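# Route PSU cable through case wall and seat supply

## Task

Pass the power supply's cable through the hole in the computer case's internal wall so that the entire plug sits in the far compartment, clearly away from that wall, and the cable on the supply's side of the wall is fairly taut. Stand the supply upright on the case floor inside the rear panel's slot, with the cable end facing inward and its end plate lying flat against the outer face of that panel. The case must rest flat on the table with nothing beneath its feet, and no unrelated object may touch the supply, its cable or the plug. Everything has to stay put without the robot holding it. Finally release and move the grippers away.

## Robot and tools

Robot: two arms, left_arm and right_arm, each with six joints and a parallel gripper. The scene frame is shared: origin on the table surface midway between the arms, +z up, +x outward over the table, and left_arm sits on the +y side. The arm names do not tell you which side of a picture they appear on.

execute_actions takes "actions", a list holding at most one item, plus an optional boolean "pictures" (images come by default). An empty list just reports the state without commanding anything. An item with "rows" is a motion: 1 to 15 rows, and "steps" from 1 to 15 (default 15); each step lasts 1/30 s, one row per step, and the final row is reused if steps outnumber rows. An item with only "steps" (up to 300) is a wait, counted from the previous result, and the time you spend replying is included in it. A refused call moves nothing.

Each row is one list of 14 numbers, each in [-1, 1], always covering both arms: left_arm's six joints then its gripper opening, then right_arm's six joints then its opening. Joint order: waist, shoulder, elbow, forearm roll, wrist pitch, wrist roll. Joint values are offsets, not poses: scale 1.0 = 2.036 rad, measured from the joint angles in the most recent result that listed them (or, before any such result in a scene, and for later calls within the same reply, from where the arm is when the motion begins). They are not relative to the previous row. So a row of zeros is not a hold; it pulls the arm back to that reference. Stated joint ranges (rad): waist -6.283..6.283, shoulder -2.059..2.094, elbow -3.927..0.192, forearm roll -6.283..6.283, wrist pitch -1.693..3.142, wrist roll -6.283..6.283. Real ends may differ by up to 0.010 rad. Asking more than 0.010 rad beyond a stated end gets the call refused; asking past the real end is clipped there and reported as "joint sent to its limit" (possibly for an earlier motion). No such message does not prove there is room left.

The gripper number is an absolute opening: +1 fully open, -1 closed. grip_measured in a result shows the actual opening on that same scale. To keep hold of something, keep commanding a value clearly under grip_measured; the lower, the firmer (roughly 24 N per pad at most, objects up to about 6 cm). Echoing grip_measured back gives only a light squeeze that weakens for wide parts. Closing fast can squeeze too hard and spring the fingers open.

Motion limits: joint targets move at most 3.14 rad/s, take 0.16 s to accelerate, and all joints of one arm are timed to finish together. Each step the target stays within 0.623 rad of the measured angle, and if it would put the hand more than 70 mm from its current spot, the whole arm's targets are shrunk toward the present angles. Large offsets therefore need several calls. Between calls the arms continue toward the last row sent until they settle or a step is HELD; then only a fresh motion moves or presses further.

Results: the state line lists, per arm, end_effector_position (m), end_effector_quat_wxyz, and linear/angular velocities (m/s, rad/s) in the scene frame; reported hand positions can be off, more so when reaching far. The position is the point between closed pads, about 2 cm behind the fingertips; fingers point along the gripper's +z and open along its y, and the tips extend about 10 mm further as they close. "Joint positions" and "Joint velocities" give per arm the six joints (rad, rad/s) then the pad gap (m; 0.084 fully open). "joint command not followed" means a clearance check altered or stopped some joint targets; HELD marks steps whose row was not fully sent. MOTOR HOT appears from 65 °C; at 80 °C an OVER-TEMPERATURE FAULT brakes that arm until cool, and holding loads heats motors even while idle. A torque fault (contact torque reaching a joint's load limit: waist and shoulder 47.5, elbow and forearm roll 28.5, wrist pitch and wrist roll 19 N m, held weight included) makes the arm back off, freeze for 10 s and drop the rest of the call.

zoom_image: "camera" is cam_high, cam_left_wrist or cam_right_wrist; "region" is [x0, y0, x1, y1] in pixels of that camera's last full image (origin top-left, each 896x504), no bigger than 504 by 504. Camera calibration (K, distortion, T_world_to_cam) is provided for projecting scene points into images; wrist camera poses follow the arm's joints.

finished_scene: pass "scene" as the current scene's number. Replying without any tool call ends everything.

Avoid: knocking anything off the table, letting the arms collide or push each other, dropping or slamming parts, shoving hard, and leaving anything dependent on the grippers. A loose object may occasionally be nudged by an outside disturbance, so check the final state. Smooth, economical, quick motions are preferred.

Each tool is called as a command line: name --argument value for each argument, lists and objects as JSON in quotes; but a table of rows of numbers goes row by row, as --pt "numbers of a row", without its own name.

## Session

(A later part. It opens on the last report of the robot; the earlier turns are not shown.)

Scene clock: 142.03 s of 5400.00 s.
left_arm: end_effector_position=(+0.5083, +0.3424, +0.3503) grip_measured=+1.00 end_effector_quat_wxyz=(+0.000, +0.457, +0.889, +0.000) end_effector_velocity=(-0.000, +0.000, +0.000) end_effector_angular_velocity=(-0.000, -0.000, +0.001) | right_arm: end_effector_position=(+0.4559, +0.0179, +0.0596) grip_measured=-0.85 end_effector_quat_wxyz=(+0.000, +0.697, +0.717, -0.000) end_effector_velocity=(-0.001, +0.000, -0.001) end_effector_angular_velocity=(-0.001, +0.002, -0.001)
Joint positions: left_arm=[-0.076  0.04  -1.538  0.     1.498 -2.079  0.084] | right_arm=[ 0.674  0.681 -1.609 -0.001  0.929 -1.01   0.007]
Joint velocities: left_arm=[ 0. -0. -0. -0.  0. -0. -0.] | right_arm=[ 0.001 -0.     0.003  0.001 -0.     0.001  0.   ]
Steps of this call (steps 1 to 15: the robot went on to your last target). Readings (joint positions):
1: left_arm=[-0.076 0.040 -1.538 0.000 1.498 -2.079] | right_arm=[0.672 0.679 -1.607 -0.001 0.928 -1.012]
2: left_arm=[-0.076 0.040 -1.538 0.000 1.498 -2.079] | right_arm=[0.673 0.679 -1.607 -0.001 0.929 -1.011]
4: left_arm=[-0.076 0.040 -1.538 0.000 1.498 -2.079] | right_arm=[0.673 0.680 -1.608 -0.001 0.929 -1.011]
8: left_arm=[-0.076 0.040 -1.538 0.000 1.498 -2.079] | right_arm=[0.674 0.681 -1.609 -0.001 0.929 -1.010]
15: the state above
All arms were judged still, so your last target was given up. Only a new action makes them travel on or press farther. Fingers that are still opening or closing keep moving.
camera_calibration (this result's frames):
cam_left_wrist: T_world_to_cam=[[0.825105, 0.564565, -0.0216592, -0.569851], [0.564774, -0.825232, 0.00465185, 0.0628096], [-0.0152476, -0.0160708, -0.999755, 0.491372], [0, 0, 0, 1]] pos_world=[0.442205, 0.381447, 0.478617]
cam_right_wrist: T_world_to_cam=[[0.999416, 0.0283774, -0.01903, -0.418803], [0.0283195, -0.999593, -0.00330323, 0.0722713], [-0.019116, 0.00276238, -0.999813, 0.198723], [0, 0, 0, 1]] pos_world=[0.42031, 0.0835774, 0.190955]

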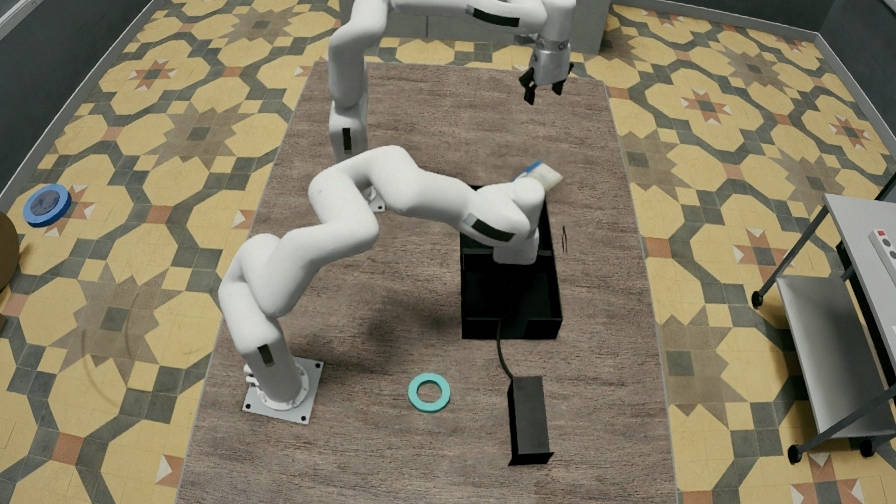

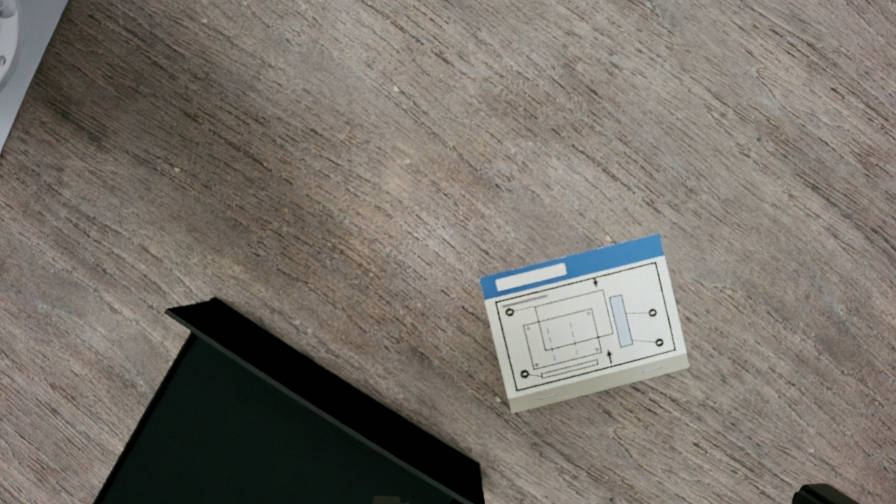

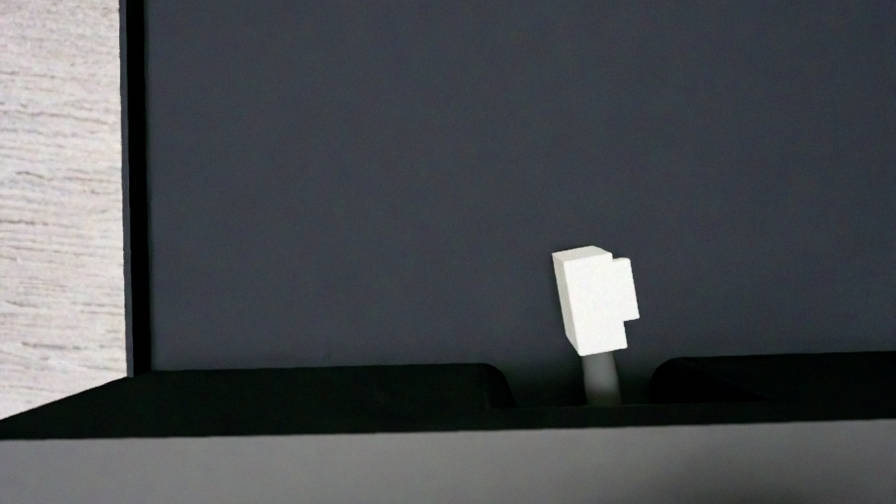

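execute_actions --actions '[{"rows": [[0,0,0,0,0,0,1, 0,0.0174,0.0038,0,-0.0217,0,-1]], "steps": 15}]' --pictures false

execute_actions --actions '[{"rows": [[0,0,0,0,0,0,1, 0,0,0,0,0,0,-0.7],[0,0,0,0,0,0,1, 0,0,0,0,0,0,-0.6],[0,0,0,0,0,0,1, 0,0,0,0,0,0,-0.5],[0,0,0,0,0,0,1, 0,0,0,0,0,0,-0.4],[0,0,0,0,0,0,1, 0,0,0,0,0,0,-0.3]], "steps": 15}]'

Scene clock: 147.80 s of 5400.00 s.
left_arm: end_effector_position=(+0.5083, +0.3424, +0.3503) grip_measured=+1.00 end_effector_quat_wxyz=(+0.000, +0.457, +0.889, +0.000) end_effector_velocity=(+0.000, +0.000, +0.001) end_effector_angular_velocity=(+0.000, -0.001, -0.000) | right_arm: end_effector_position=(+0.4564, +0.0182, +0.0388) grip_measured=-0.85 end_effector_quat_wxyz=(+0.000, +0.697, +0.717, +0.001) end_effector_velocity=(-0.003, -0.002, -0.006) end_effector_angular_velocity=(-0.005, +0.008, -0.000)
Joint positions: left_arm=[-0.076  0.04  -1.538  0.     1.498 -2.079  0.084] | right_arm=[ 0.674  0.715 -1.602 -0.001  0.885 -1.01   0.007]
Joint velocities: left_arm=[ 0.    -0.    -0.001  0.     0.     0.001  0.   ] | right_arm=[ 0.     0.007  0.007 -0.    -0.004  0.001  0.   ]
Steps of this call (steps 1 to 90: nothing new was sent; then 2.27 s passed at rest; steps 91 to 105: all 15 steps of this action). Readings (joint positions):
91: left_arm=[-0.076 0.040 -1.538 0.000 1.498 -2.079] | right_arm=[0.674 0.681 -1.609 -0.001 0.929 -1.010]
92: left_arm=[-0.076 0.040 -1.538 0.000 1.498 -2.079] | right_arm=[0.674 0.683 -1.609 -0.001 0.925 -1.010]
94: left_arm=[-0.076 0.040 -1.538 0.000 1.498 -2.079] | right_arm=[0.674 0.696 -1.608 -0.001 0.907 -1.010]
98: left_arm=[-0.076 0.040 -1.538 0.000 1.498 -2.079] | right_arm=[0.674 0.714 -1.600 -0.001 0.891 -1.010]
105: the state above

Scene clock: 148.30 s of 5400.00 s.
left_arm: end_effector_position=(+0.5083, +0.3424, +0.3503) grip_measured=+1.00 end_effector_quat_wxyz=(+0.000, +0.457, +0.889, +0.000) end_effector_velocity=(+0.000, +0.000, -0.000) end_effector_angular_velocity=(+0.000, +0.000, +0.001) | right_arm: end_effector_position=(+0.4564, +0.0183, +0.0388) grip_measured=-0.32 end_effector_quat_wxyz=(+0.000, +0.697, +0.717, +0.001) end_effector_velocity=(+0.000, +0.000, +0.000) end_effector_angular_velocity=(+0.000, -0.001, +0.001)
Joint positions: left_arm=[-0.076  0.04  -1.538  0.     1.498 -2.079  0.084] | right_arm=[ 0.674  0.715 -1.602 -0.001  0.885 -1.01   0.03 ]
Joint velocities: left_arm=[-0.     0.     0.     0.    -0.    -0.001  0.   ] | right_arm=[-0.    -0.    -0.001 -0.001  0.    -0.001  0.   ]
Steps of this call (steps 1 to 15: all 15 steps of this action). Readings (joint positions):
1: left_arm=[-0.076 0.040 -1.538 0.000 1.498 -2.079] | right_arm=[0.674 0.716 -1.602 -0.001 0.885 -1.010]
2: left_arm=[-0.076 0.040 -1.538 0.000 1.498 -2.079] | right_arm=[0.674 0.716 -1.602 -0.001 0.885 -1.010]
4: left_arm=[-0.076 0.040 -1.538 0.000 1.498 -2.079] | right_arm=[0.674 0.716 -1.602 -0.001 0.885 -1.010]
8: left_arm=[-0.076 0.040 -1.538 0.000 1.498 -2.079] | right_arm=[0.674 0.715 -1.602 -0.001 0.885 -1.010]
15: the state above
camera_calibration (this result's frames):
cam_left_wrist: T_world_to_cam=[[0.825104, 0.564565, -0.021659, -0.569851], [0.564775, -0.825232, 0.00465179, 0.0628095], [-0.0152475, -0.0160707, -0.999755, 0.491372], [0, 0, 0, 1]] pos_world=[0.442205, 0.381447, 0.478617]
cam_right_wrist: T_world_to_cam=[[0.999446, 0.0284114, -0.0173091, -0.419792], [0.0283392, -0.999589, -0.00440334, 0.0725627], [-0.0174271, 0.00391038, -0.99984, 0.177127], [0, 0, 0, 1]] pos_world=[0.42059, 0.0837671, 0.170152]

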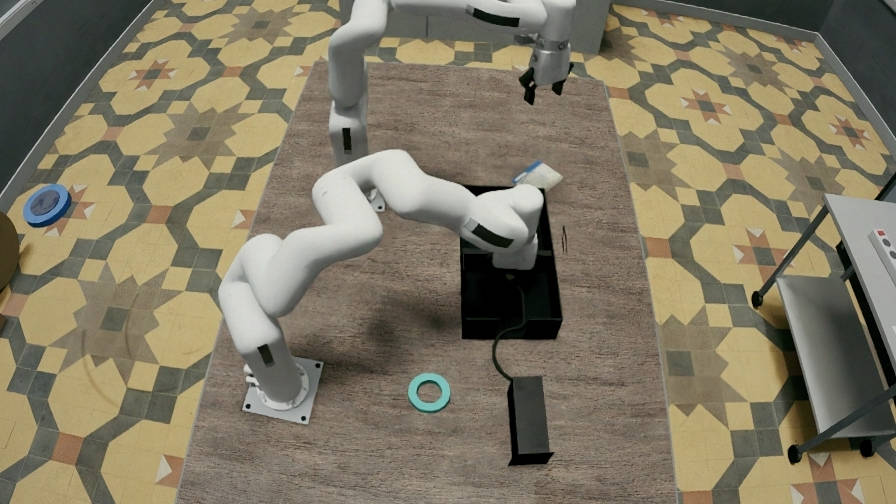

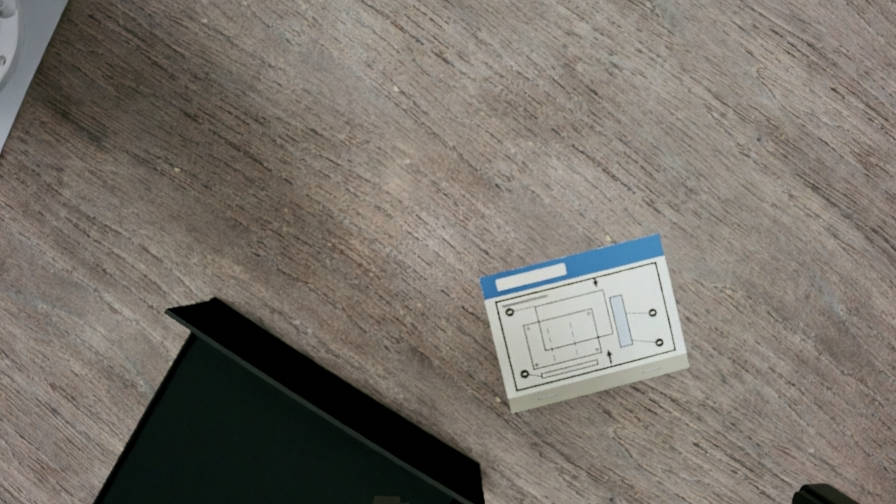

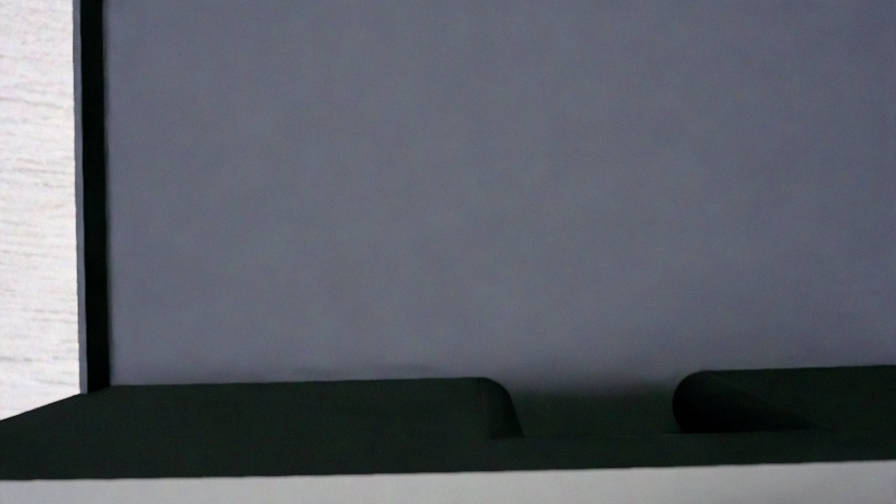

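execute_actions --actions '[{"rows": [[0,0,0,0,0,0,1, -0.133,-0.1655,-0.189,0,0.355,-0.117,1]], "steps": 15}]' --pictures false

execute_actions --actions '[{"steps": 30}]'

Scene clock: 155.80 s of 5400.00 s.
left_arm: end_effector_position=(+0.5083, +0.3424, +0.3503) grip_measured=+1.00 end_effector_quat_wxyz=(+0.000, +0.457, +0.889, +0.000) end_effector_velocity=(-0.000, +0.000, -0.000) end_effector_angular_velocity=(-0.000, +0.001, +0.002) | right_arm: end_effector_position=(+0.5001, -0.0444, +0.1814) grip_measured=+1.00 end_effector_quat_wxyz=(+0.002, +0.702, +0.712, +0.006) end_effector_velocity=(+0.041, -0.176, +0.331) end_effector_angular_velocity=(-0.009, +0.011, -0.036)
Joint positions: left_arm=[-0.076  0.04  -1.538  0.     1.498 -2.079  0.084] | right_arm=[ 0.552  0.563 -1.776 -0.001  1.202 -1.118  0.084]
Joint velocities: left_arm=[ 0.001 -0.     0.001  0.    -0.    -0.001  0.   ] | right_arm=[-0.282 -0.354 -0.402  0.     0.769 -0.247  0.   ]
Steps of this call (steps 1 to 15: the robot went on to your last target; steps 16 to 90: nothing new was sent; then 4.00 s passed at rest; steps 91 to 105: all 15 steps of this action). Readings (joint positions):
91: left_arm=[-0.076 0.040 -1.538 0.000 1.498 -2.079] | right_arm=[0.674 0.715 -1.602 -0.001 0.886 -1.010]
92: left_arm=[-0.076 0.040 -1.538 0.000 1.498 -2.079] | right_arm=[0.673 0.714 -1.604 -0.001 0.890 -1.012]
94: left_arm=[-0.076 0.040 -1.538 0.000 1.498 -2.079] | right_arm=[0.660 0.700 -1.620 -0.000 0.927 -1.026]
98: left_arm=[-0.076 0.040 -1.538 0.000 1.498 -2.079] | right_arm=[0.618 0.645 -1.683 -0.001 1.020 -1.060]
105: the state above

Scene clock: 156.80 s of 5400.00 s.
left_arm: end_effector_position=(+0.5083, +0.3424, +0.3503) grip_measured=+1.00 end_effector_quat_wxyz=(+0.000, +0.457, +0.889, +0.000) end_effector_velocity=(-0.000, +0.000, -0.000) end_effector_angular_velocity=(-0.000, +0.001, +0.001) | right_arm: end_effector_position=(+0.4843, -0.1463, +0.3499) grip_measured=+1.00 end_effector_quat_wxyz=(+0.000, +0.708, +0.706, -0.000) end_effector_velocity=(-0.000, -0.002, +0.002) end_effector_angular_velocity=(+0.000, -0.003, -0.001)
Joint positions: left_arm=[-0.076  0.04  -1.538  0.     1.498 -2.079  0.084] | right_arm=[ 0.404  0.379 -1.986 -0.001  1.608 -1.248  0.084]
Joint velocities: left_arm=[ 0.001  0.    -0.    -0.     0.001 -0.001  0.   ] | right_arm=[-0.002 -0.003 -0.002 -0.001  0.002 -0.001 -0.   ]
Steps of this call (steps 1 to 30: the robot went on to your last target). Readings (joint positions):
1: left_arm=[-0.076 0.040 -1.538 0.000 1.498 -2.079] | right_arm=[0.542 0.551 -1.790 -0.001 1.228 -1.126]
2: left_arm=[-0.076 0.040 -1.538 0.000 1.498 -2.079] | right_arm=[0.533 0.539 -1.803 -0.001 1.253 -1.134]
4: left_arm=[-0.076 0.040 -1.538 0.000 1.498 -2.079] | right_arm=[0.514 0.516 -1.830 -0.001 1.305 -1.151]
8: left_arm=[-0.076 0.040 -1.538 0.000 1.498 -2.079] | right_arm=[0.477 0.469 -1.883 -0.001 1.407 -1.184]
30: the state above
camera_calibration (this result's frames):
cam_left_wrist: T_world_to_cam=[[0.825104, 0.564565, -0.021659, -0.569851], [0.564775, -0.825232, 0.00465179, 0.0628095], [-0.0152475, -0.0160707, -0.999755, 0.491372], [0, 0, 0, 1]] pos_world=[0.442205, 0.381447, 0.478617]
cam_right_wrist: T_world_to_cam=[[0.999812, -0.00429824, -0.0189029, -0.442102], [-0.00436399, -0.999985, -0.00343867, -0.0759147], [-0.0188878, 0.00352051, -0.999815, 0.489926], [0, 0, 0, 1]] pos_world=[0.450941, -0.0795386, 0.481217]

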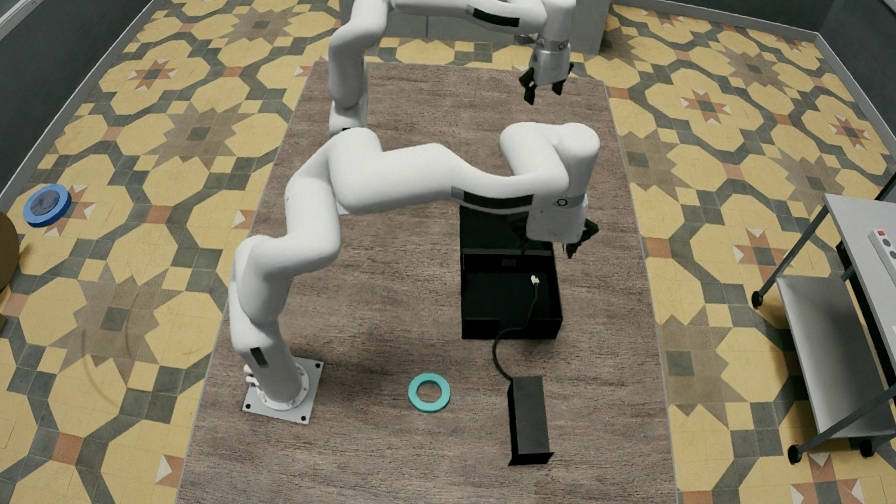

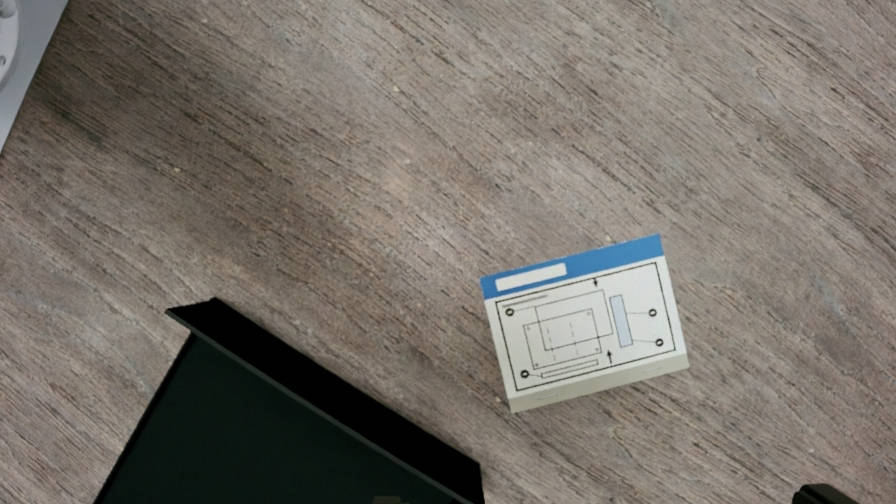

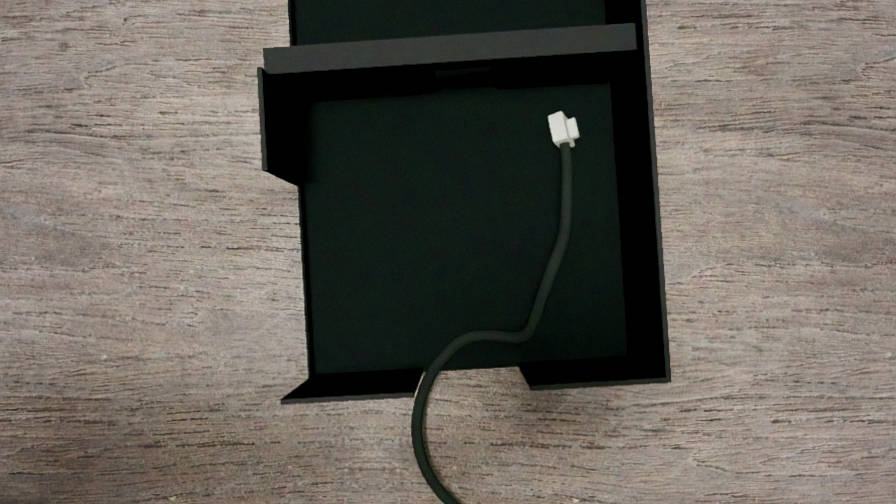

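execute_actions --actions '[{"rows": [[0,0,0,0,0,0,1, -0.204,-0.0252,0.32,0,-0.2953,-0.2447,1]], "steps": 15}]' --pictures false

execute_actions --actions '[{"steps": 30}]'

Scene clock: 164.07 s of 5400.00 s.
left_arm: end_effector_position=(+0.5083, +0.3424, +0.3503) grip_measured=+1.00 end_effector_quat_wxyz=(+0.000, +0.457, +0.889, +0.000) end_effector_velocity=(-0.000, +0.000, -0.000) end_effector_angular_velocity=(-0.000, +0.001, -0.000) | right_arm: end_effector_position=(+0.5151, -0.2644, +0.2477) grip_measured=+1.00 end_effector_quat_wxyz=(+0.001, +0.694, +0.720, +0.000) end_effector_velocity=(+0.001, -0.286, -0.246) end_effector_angular_velocity=(-0.001, +0.009, +0.096)
Joint positions: left_arm=[-0.076  0.04  -1.538  0.     1.498 -2.079  0.084] | right_arm=[ 0.191  0.353 -1.654 -0.001  1.3   -1.503  0.084]
Joint velocities: left_arm=[ 0.     0.     0.001 -0.    -0.     0.001  0.   ] | right_arm=[-0.495 -0.059  0.783  0.    -0.714 -0.591 -0.   ]
Steps of this call (steps 1 to 15: the robot went on to your last target; steps 16 to 90: nothing new was sent; then 3.77 s passed at rest; steps 91 to 105: all 15 steps of this action). Readings (joint positions):
91: left_arm=[-0.076 0.040 -1.538 0.000 1.498 -2.079] | right_arm=[0.403 0.378 -1.986 -0.001 1.608 -1.249]
92: left_arm=[-0.076 0.040 -1.538 0.000 1.498 -2.079] | right_arm=[0.402 0.378 -1.983 -0.000 1.603 -1.252]
94: left_arm=[-0.076 0.040 -1.538 0.000 1.498 -2.079] | right_arm=[0.380 0.372 -1.949 0.000 1.566 -1.283]
98: left_arm=[-0.076 0.040 -1.538 0.000 1.498 -2.079] | right_arm=[0.306 0.367 -1.836 -0.001 1.468 -1.365]
105: the state above

Scene clock: 165.07 s of 5400.00 s.
left_arm: end_effector_position=(+0.5083, +0.3424, +0.3503) grip_measured=+1.00 end_effector_quat_wxyz=(+0.000, +0.457, +0.889, +0.000) end_effector_velocity=(+0.000, -0.000, -0.000) end_effector_angular_velocity=(+0.000, +0.000, -0.000) | right_arm: end_effector_position=(+0.4895, -0.3778, +0.1503) grip_measured=+1.00 end_effector_quat_wxyz=(+0.000, +0.678, +0.735, +0.000) end_effector_velocity=(-0.001, -0.001, -0.001) end_effector_angular_velocity=(-0.000, +0.002, -0.001)
Joint positions: left_arm=[-0.076  0.04  -1.538  0.     1.498 -2.079  0.084] | right_arm=[-0.011  0.328 -1.335 -0.001  1.007 -1.746  0.084]
Joint velocities: left_arm=[-0.  0.  0.  0. -0.  0. -0.] | right_arm=[-0.002  0.001  0.002 -0.    -0.001 -0.001  0.   ]
Steps of this call (steps 1 to 30: the robot went on to your last target). Readings (joint positions):
1: left_arm=[-0.076 0.040 -1.538 0.000 1.498 -2.079] | right_arm=[0.174 0.351 -1.628 -0.001 1.276 -1.523]
2: left_arm=[-0.076 0.040 -1.538 0.000 1.498 -2.079] | right_arm=[0.158 0.349 -1.602 -0.001 1.252 -1.543]
4: left_arm=[-0.076 0.040 -1.538 0.000 1.498 -2.079] | right_arm=[0.125 0.345 -1.550 -0.001 1.204 -1.583]
8: left_arm=[-0.076 0.040 -1.538 0.000 1.498 -2.079] | right_arm=[0.058 0.336 -1.445 -0.001 1.108 -1.663]
30: the state above
camera_calibration (this result's frames):
cam_left_wrist: T_world_to_cam=[[0.825104, 0.564565, -0.0216589, -0.569851], [0.564775, -0.825232, 0.00465193, 0.0628094], [-0.0152473, -0.0160707, -0.999755, 0.491372], [0, 0, 0, 1]] pos_world=[0.442205, 0.381447, 0.478617]
cam_right_wrist: T_world_to_cam=[[0.996715, 0.0789836, -0.0178991, -0.419193], [0.0789327, -0.996874, -0.00353195, -0.347637], [-0.0181221, 0.00210752, -0.999834, 0.290408], [0, 0, 0, 1]] pos_world=[0.450519, -0.314053, 0.281629]

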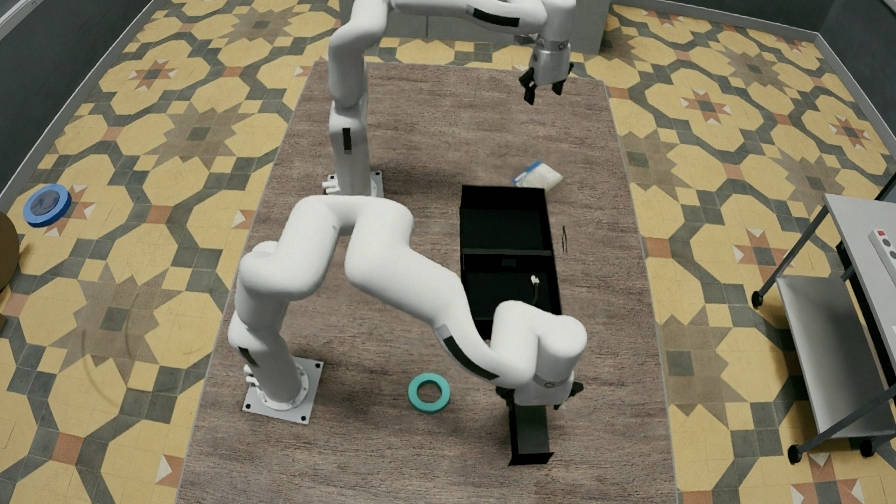

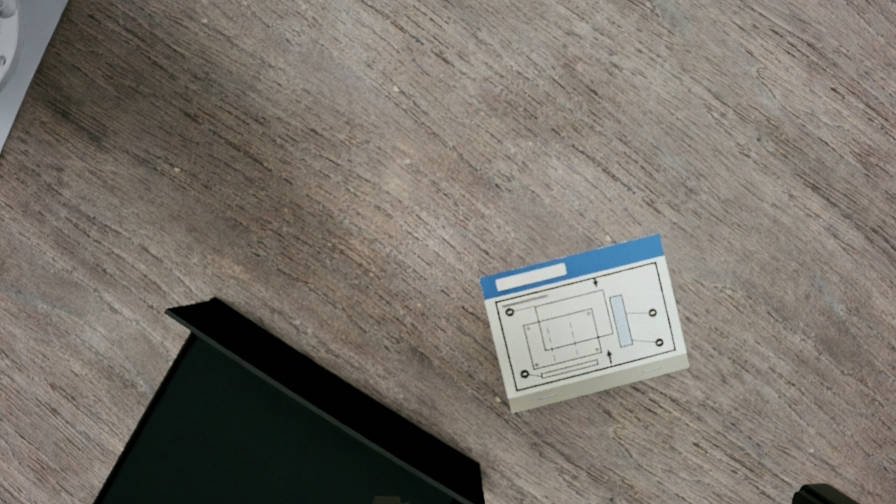

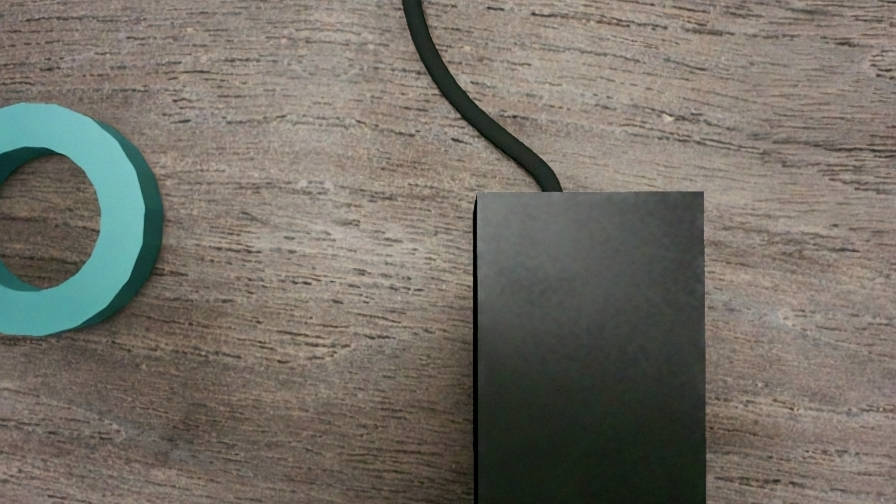

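execute_actions --actions '[{"rows": [[0,0,0,0,0,0,1, 0,0.0608,0.0297,0,-0.0905,0,1]], "steps": 15}]' --pictures false

execute_actions --actions '[{"steps": 10}]' --pictures false

execute_actions --actions '[{"rows": [[0,0,0,0,0,0,1, 0,0,0,0,0,0,0.8],[0,0,0,0,0,0,1, 0,0,0,0,0,0,0.7],[0,0,0,0,0,0,1, 0,0,0,0,0,0,0.6],[0,0,0,0,0,0,1, 0,0,0,0,0,0,0.5],[0,0,0,0,0,0,1, 0,0,0,0,0,0,0.4],[0,0,0,0,0,0,1, 0,0,0,0,0,0,0.2],[0,0,0,0,0,0,1, 0,0,0,0,0,0,0.0],[0,0,0,0,0,0,1, 0,0,0,0,0,0,-0.3]], "steps": 15}]' --pictures false

Scene clock: 172.57 s of 5400.00 s.
left_arm: end_effector_position=(+0.5083, +0.3424, +0.3503) grip_measured=+1.00 end_effector_quat_wxyz=(+0.000, +0.457, +0.889, +0.000) end_effector_velocity=(-0.000, -0.000, -0.000) end_effector_angular_velocity=(-0.000, +0.000, +0.001) | right_arm: end_effector_position=(+0.4935, -0.3782, +0.0750) grip_measured=+1.00 end_effector_quat_wxyz=(+0.002, +0.678, +0.735, +0.001) end_effector_velocity=(+0.000, -0.000, -0.012) end_effector_angular_velocity=(-0.001, -0.005, +0.001)
Joint positions: left_arm=[-0.076  0.04  -1.538  0.     1.498 -2.079  0.084] | right_arm=[-0.011  0.448 -1.278 -0.001  0.826 -1.746  0.084]
Joint velocities: left_arm=[-0.    -0.     0.    -0.    -0.    -0.001 -0.   ] | right_arm=[ 0.     0.017  0.013 -0.001 -0.036 -0.    -0.   ]
Steps of this call (steps 1 to 15: the robot went on to your last target; steps 16 to 90: nothing new was sent; then 4.00 s passed at rest; steps 91 to 105: all 15 steps of this action). Readings (joint positions):
91: left_arm=[-0.076 0.040 -1.538 0.000 1.498 -2.079] | right_arm=[-0.011 0.328 -1.335 -0.001 1.006 -1.747]
92: left_arm=[-0.076 0.040 -1.538 0.000 1.498 -2.079] | right_arm=[-0.011 0.330 -1.334 -0.001 1.002 -1.747]
94: left_arm=[-0.076 0.040 -1.538 0.000 1.498 -2.079] | right_arm=[-0.011 0.352 -1.327 -0.001 0.961 -1.747]
98: left_arm=[-0.076 0.040 -1.538 0.000 1.498 -2.079] | right_arm=[-0.011 0.430 -1.281 -0.001 0.864 -1.746]
105: the state above

Scene clock: 172.90 s of 5400.00 s.
left_arm: end_effector_position=(+0.5083, +0.3424, +0.3503) grip_measured=+1.00 end_effector_quat_wxyz=(+0.000, +0.457, +0.889, +0.000) end_effector_velocity=(+0.000, +0.000, +0.000) end_effector_angular_velocity=(+0.000, -0.000, +0.001) | right_arm: end_effector_position=(+0.4926, -0.3781, +0.0725) grip_measured=+1.00 end_effector_quat_wxyz=(+0.001, +0.678, +0.735, +0.000) end_effector_velocity=(-0.000, +0.000, -0.001) end_effector_angular_velocity=(+0.000, +0.001, +0.001)
Joint positions: left_arm=[-0.076  0.04  -1.538  0.     1.498 -2.079  0.084] | right_arm=[-0.011  0.451 -1.275 -0.001  0.823 -1.746  0.084]
Joint velocities: left_arm=[-0.     0.    -0.001 -0.     0.    -0.001 -0.   ] | right_arm=[ 0.     0.002  0.     0.    -0.001 -0.001  0.   ]
Steps of this call (steps 1 to 10: the robot went on to your last target). Readings (joint positions):
1: left_arm=[-0.076 0.040 -1.538 0.000 1.498 -2.079] | right_arm=[-0.011 0.449 -1.277 -0.001 0.825 -1.746]
2: left_arm=[-0.076 0.040 -1.538 0.000 1.498 -2.079] | right_arm=[-0.011 0.449 -1.276 -0.001 0.824 -1.746]
4: left_arm=[-0.076 0.040 -1.538 0.000 1.498 -2.079] | right_arm=[-0.011 0.450 -1.275 -0.001 0.823 -1.746]
8: left_arm=[-0.076 0.040 -1.538 0.000 1.498 -2.079] | right_arm=[-0.011 0.451 -1.275 -0.001 0.823 -1.746]
10: the state above

Scene clock: 173.40 s of 5400.00 s.
left_arm: end_effector_position=(+0.5083, +0.3424, +0.3503) grip_measured=+1.00 end_effector_quat_wxyz=(+0.000, +0.457, +0.889, +0.000) end_effector_velocity=(+0.000, +0.000, +0.000) end_effector_angular_velocity=(+0.000, -0.000, +0.001) | right_arm: end_effector_position=(+0.4934, -0.3781, +0.0733) grip_measured=+0.49 end_effector_quat_wxyz=(+0.002, +0.678, +0.735, +0.001) end_effector_velocity=(+0.000, -0.000, +0.000) end_effector_angular_velocity=(-0.000, -0.000, +0.001)
Joint positions: left_arm=[-0.076  0.04  -1.538  0.     1.498 -2.079  0.084] | right_arm=[-0.011  0.45  -1.276 -0.001  0.822 -1.746  0.065]
Joint velocities: left_arm=[ 0. -0. -0.  0. -0. -0. -0.] | right_arm=[-0.    -0.    -0.001 -0.     0.001 -0.001  0.   ]
Steps of this call (steps 1 to 15: all 15 steps of this action). Readings (joint positions):
1: left_arm=[-0.076 0.040 -1.538 0.000 1.498 -2.079] | right_arm=[-0.011 0.451 -1.275 -0.001 0.822 -1.746]
2: left_arm=[-0.076 0.040 -1.538 0.000 1.498 -2.079] | right_arm=[-0.011 0.451 -1.275 -0.001 0.822 -1.746]
4: left_arm=[-0.076 0.040 -1.538 0.000 1.498 -2.079] | right_arm=[-0.011 0.451 -1.275 -0.001 0.822 -1.746]
8: left_arm=[-0.076 0.040 -1.538 0.000 1.498 -2.079] | right_arm=[-0.011 0.450 -1.276 -0.000 0.821 -1.747]
15: the state above

execute_actions --actions '[{"rows": [[-0.3463,0.2467,-0.0291,0,-0.2176,-0.0408,-0.3, 0,0,0,0,0,0,-0.3]], "steps": 15}]' --pictures false

execute_actions --actions '[{"steps": 40}]'

Scene clock: 180.73 s of 5400.00 s.
left_arm: end_effector_position=(+0.5620, +0.2065, +0.2731) grip_measured=-0.32 end_effector_quat_wxyz=(-0.000, +0.556, +0.831, +0.000) end_effector_velocity=(+0.058, -0.335, -0.178) end_effector_angular_velocity=(+0.000, +0.002, -0.525) | right_arm: end_effector_position=(+0.4929, -0.3781, +0.0728) grip_measured=+0.49 end_effector_quat_wxyz=(+0.001, +0.678, +0.735, +0.001) end_effector_velocity=(+0.001, -0.000, +0.001) end_effector_angular_velocity=(-0.001, -0.003, +0.001)
Joint positions: left_arm=[-0.338  0.232 -1.561  0.     1.328 -2.111  0.03 ] | right_arm=[-0.011  0.451 -1.275 -0.001  0.822 -1.746  0.065]
Joint velocities: left_arm=[-0.593  0.415 -0.049 -0.    -0.364 -0.069 -0.   ] | right_arm=[-0.    -0.    -0.003 -0.001  0.    -0.    -0.   ]
Steps of this call (steps 1 to 15: the robot went on to your last target; steps 16 to 90: nothing new was sent; then 3.83 s passed at rest; steps 91 to 105: all 15 steps of this action). Readings (joint positions):
91: left_arm=[-0.076 0.040 -1.538 0.000 1.498 -2.079] | right_arm=[-0.011 0.451 -1.275 -0.001 0.822 -1.746]
92: left_arm=[-0.079 0.042 -1.539 0.000 1.495 -2.079] | right_arm=[-0.011 0.451 -1.275 -0.001 0.822 -1.746]
94: left_arm=[-0.110 0.066 -1.546 0.001 1.470 -2.084] | right_arm=[-0.011 0.451 -1.275 -0.001 0.822 -1.746]
98: left_arm=[-0.196 0.134 -1.548 0.000 1.415 -2.094] | right_arm=[-0.011 0.451 -1.275 -0.001 0.822 -1.746]
105: the state above

Scene clock: 182.07 s of 5400.00 s.
left_arm: end_effector_position=(+0.5258, -0.0500, +0.1307) grip_measured=-0.32 end_effector_quat_wxyz=(+0.000, +0.707, +0.707, +0.000) end_effector_velocity=(-0.001, -0.001, -0.001) end_effector_angular_velocity=(+0.000, +0.000, -0.002) | right_arm: end_effector_position=(+0.4932, -0.3781, +0.0731) grip_measured=+0.49 end_effector_quat_wxyz=(+0.001, +0.678, +0.735, +0.001) end_effector_velocity=(+0.000, +0.000, +0.000) end_effector_angular_velocity=(+0.000, -0.001, -0.000)
Joint positions: left_arm=[-0.78   0.541 -1.597  0.     1.055 -2.162  0.03 ] | right_arm=[-0.011  0.451 -1.276 -0.001  0.822 -1.746  0.065]
Joint velocities: left_arm=[-0.002  0.002 -0.    -0.    -0.001 -0.    -0.   ] | right_arm=[ 0.    -0.    -0.001  0.     0.     0.    -0.   ]
Steps of this call (steps 1 to 40: the robot went on to your last target). Readings (joint positions):
1: left_arm=[-0.358 0.246 -1.562 0.000 1.316 -2.113] | right_arm=[-0.011 0.451 -1.275 -0.001 0.822 -1.746]
2: left_arm=[-0.377 0.260 -1.564 0.000 1.304 -2.115] | right_arm=[-0.011 0.451 -1.275 -0.001 0.822 -1.746]
4: left_arm=[-0.416 0.287 -1.567 0.000 1.280 -2.120] | right_arm=[-0.011 0.451 -1.275 -0.001 0.822 -1.746]
8: left_arm=[-0.494 0.341 -1.574 0.000 1.232 -2.129] | right_arm=[-0.011 0.451 -1.275 -0.001 0.822 -1.746]
40: the state above
camera_calibration (this result's frames):
cam_left_wrist: T_world_to_cam=[[0.999539, -0.0215161, -0.0214155, -0.488594], [-0.0214161, -0.999759, 0.00489105, 0.0295738], [-0.0215156, -0.00443016, -0.999759, 0.26959], [0, 0, 0, 1]] pos_world=[0.494803, 0.0202483, 0.258917]
cam_right_wrist: T_world_to_cam=[[0.996744, 0.0791413, -0.0154588, -0.424358], [0.0791012, -0.996861, -0.0031916, -0.348586], [-0.0156628, 0.0019584, -0.999875, 0.21201], [0, 0, 0, 1]] pos_world=[0.45387, -0.314323, 0.204311]

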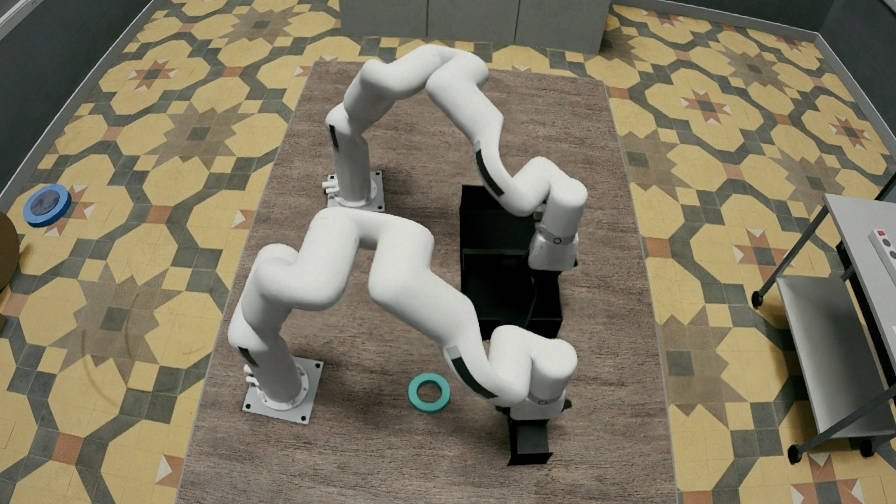

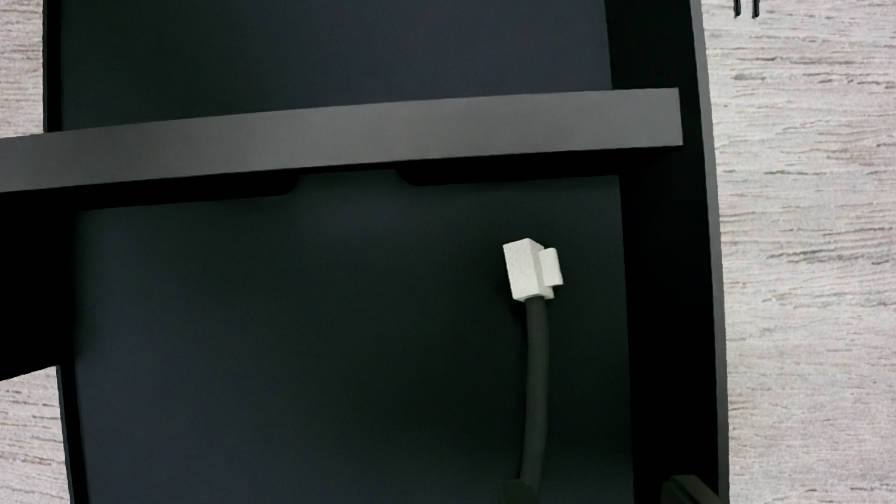

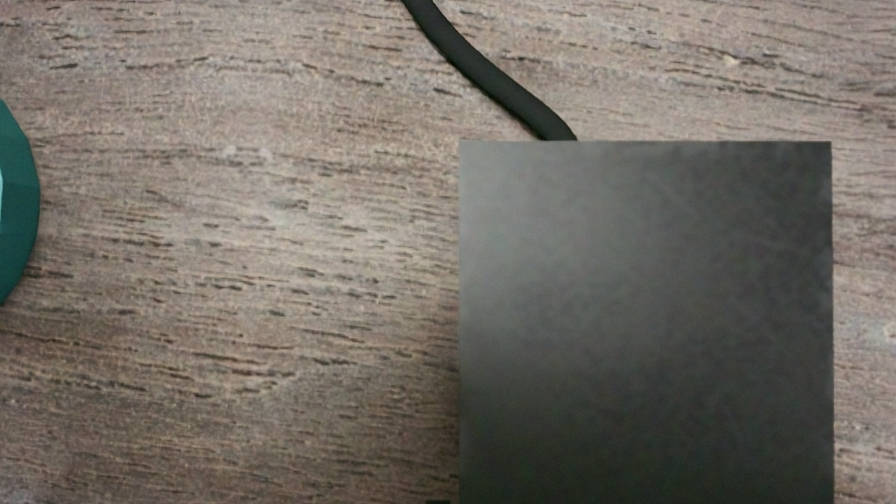

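execute_actions --actions '[{"rows": [[-0.0033,0.0584,0.047,0,-0.1049,-0.0028,-0.3, 0,0,0,0,0,0,-0.3]], "steps": 15}]' --pictures false

execute_actions --actions '[{"steps": 12}]' --pictures false

execute_actions --actions '[{"rows": [[0,0,0,0,0,0,-0.45, 0,0,0,0,0,0,-0.3],[0,0,0,0,0,0,-0.55, 0,0,0,0,0,0,-0.3],[0,0,0,0,0,0,-0.65, 0,0,0,0,0,0,-0.3],[0,0,0,0,0,0,-0.75, 0,0,0,0,0,0,-0.3],[0,0,0,0,0,0,-0.85, 0,0,0,0,0,0,-0.3],[0,0,0,0,0,0,-1, 0,0,0,0,0,0,-0.3]], "steps": 15}]'

Scene clock: 193.40 s of 5400.00 s.
left_arm: end_effector_position=(+0.5224, -0.0525, +0.0448) grip_measured=-0.32 end_effector_quat_wxyz=(+0.006, +0.707, +0.707, +0.001) end_effector_velocity=(+0.014, +0.001, -0.013) end_effector_angular_velocity=(-0.024, -0.038, +0.012) | right_arm: end_effector_position=(+0.4933, -0.3781, +0.0733) grip_measured=+0.49 end_effector_quat_wxyz=(+0.002, +0.678, +0.735, +0.001) end_effector_velocity=(+0.000, -0.000, +0.000) end_effector_angular_velocity=(-0.001, -0.001, +0.001)
Joint positions: left_arm=[-0.787  0.651 -1.509  0.     0.847 -2.168  0.03 ] | right_arm=[-0.011  0.45  -1.276 -0.001  0.822 -1.746  0.065]
Joint velocities: left_arm=[ 0.014  0.026  0.008  0.002 -0.079  0.001  0.001] | right_arm=[-0.     0.    -0.001 -0.001  0.    -0.     0.   ]
Steps of this call (steps 1 to 15: the robot went on to your last target; steps 16 to 90: nothing new was sent; then 7.83 s passed at rest; steps 91 to 105: all 15 steps of this action). Readings (joint positions):
91: left_arm=[-0.781 0.542 -1.597 0.000 1.055 -2.162] | right_arm=[-0.011 0.450 -1.276 -0.001 0.822 -1.746]
92: left_arm=[-0.781 0.543 -1.596 0.000 1.050 -2.162] | right_arm=[-0.011 0.450 -1.276 -0.001 0.822 -1.746]
94: left_arm=[-0.782 0.560 -1.584 0.000 1.010 -2.163] | right_arm=[-0.011 0.450 -1.276 -0.001 0.822 -1.746]
98: left_arm=[-0.785 0.630 -1.525 0.000 0.905 -2.166] | right_arm=[-0.011 0.450 -1.276 -0.001 0.822 -1.746]
105: the state above

Scene clock: 193.80 s of 5400.00 s.
left_arm: end_effector_position=(+0.5219, -0.0523, +0.0432) grip_measured=-0.32 end_effector_quat_wxyz=(+0.006, +0.708, +0.707, +0.001) end_effector_velocity=(-0.004, -0.000, +0.001) end_effector_angular_velocity=(+0.002, +0.005, -0.003) | right_arm: end_effector_position=(+0.4933, -0.3781, +0.0732) grip_measured=+0.49 end_effector_quat_wxyz=(+0.002, +0.678, +0.735, +0.001) end_effector_velocity=(+0.000, +0.000, +0.000) end_effector_angular_velocity=(+0.000, -0.000, +0.001)
Joint positions: left_arm=[-0.787  0.652 -1.504  0.     0.84  -2.167  0.03 ] | right_arm=[-0.011  0.45  -1.276 -0.001  0.822 -1.746  0.065]
Joint velocities: left_arm=[-0.003 -0.008  0.009 -0.001  0.004  0.001 -0.   ] | right_arm=[ 0.     0.    -0.001  0.     0.001 -0.001  0.   ]
Steps of this call (steps 1 to 12: the robot went on to your last target). Readings (joint positions):
1: left_arm=[-0.787 0.652 -1.509 0.000 0.844 -2.168] | right_arm=[-0.011 0.450 -1.276 -0.001 0.822 -1.746]
2: left_arm=[-0.786 0.653 -1.509 0.000 0.843 -2.168] | right_arm=[-0.011 0.450 -1.276 -0.001 0.822 -1.746]
4: left_arm=[-0.786 0.654 -1.508 0.001 0.841 -2.168] | right_arm=[-0.011 0.450 -1.276 -0.001 0.822 -1.746]
8: left_arm=[-0.787 0.653 -1.506 0.000 0.840 -2.167] | right_arm=[-0.011 0.450 -1.276 -0.001 0.822 -1.746]
12: the state above

Scene clock: 194.30 s of 5400.00 s.
left_arm: end_effector_position=(+0.5254, -0.0532, +0.0455) grip_measured=-0.84 end_effector_quat_wxyz=(+0.011, +0.707, +0.707, +0.002) end_effector_velocity=(-0.000, -0.001, +0.000) end_effector_angular_velocity=(-0.001, -0.001, +0.002) | right_arm: end_effector_position=(+0.4933, -0.3781, +0.0732) grip_measured=+0.49 end_effector_quat_wxyz=(+0.002, +0.678, +0.735, +0.001) end_effector_velocity=(+0.000, -0.000, -0.000) end_effector_angular_velocity=(+0.000, +0.000, +0.000)
Joint positions: left_arm=[-0.785  0.652 -1.509  0.001  0.835 -2.167  0.007] | right_arm=[-0.011  0.45  -1.276 -0.001  0.822 -1.746  0.065]
Joint velocities: left_arm=[-0.002 -0.    -0.001 -0.001 -0.    -0.003  0.   ] | right_arm=[-0.     0.001 -0.001  0.    -0.    -0.    -0.   ]
Steps of this call (steps 1 to 15: all 15 steps of this action). Readings (joint positions):
1: left_arm=[-0.787 0.651 -1.504 0.000 0.840 -2.167] | right_arm=[-0.011 0.450 -1.276 -0.001 0.822 -1.746]
2: left_arm=[-0.787 0.651 -1.505 0.000 0.840 -2.167] | right_arm=[-0.011 0.450 -1.276 -0.001 0.822 -1.746]
4: left_arm=[-0.788 0.648 -1.504 0.000 0.840 -2.167] | right_arm=[-0.011 0.450 -1.276 -0.001 0.822 -1.746]
8: left_arm=[-0.785 0.652 -1.509 0.001 0.835 -2.167] | right_arm=[-0.011 0.450 -1.276 -0.001 0.822 -1.746]
15: the state above
camera_calibration (this result's frames):
cam_left_wrist: T_world_to_cam=[[0.999767, -0.0212904, -0.0034732, -0.490929], [-0.0212318, -0.999644, 0.0161382, 0.0261321], [-0.00381555, -0.0160607, -0.999864, 0.17454], [0, 0, 0, 1]] pos_world=[0.492035, 0.018474, 0.17239]
cam_right_wrist: T_world_to_cam=[[0.996747, 0.0791497, -0.0151696, -0.424467], [0.0791109, -0.996861, -0.00314423, -0.348603], [-0.0153708, 0.00193392, -0.99988, 0.211965], [0, 0, 0, 1]] pos_world=[0.453923, -0.314322, 0.204404]

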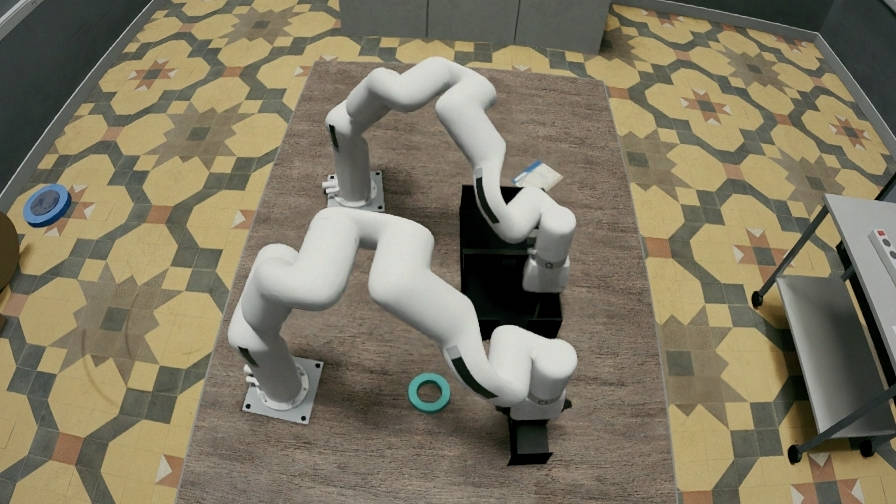

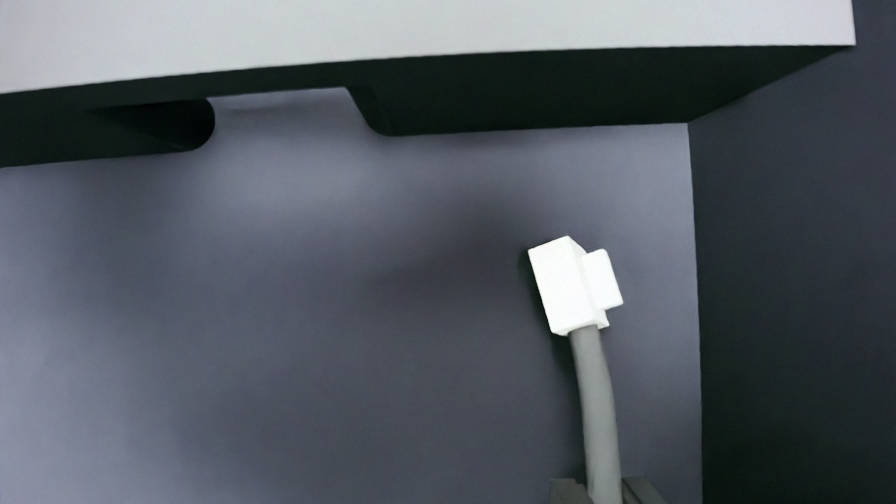

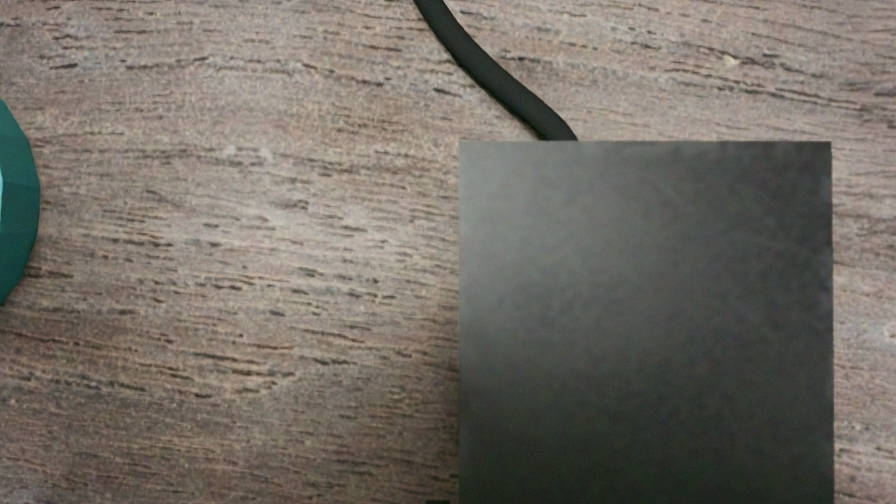

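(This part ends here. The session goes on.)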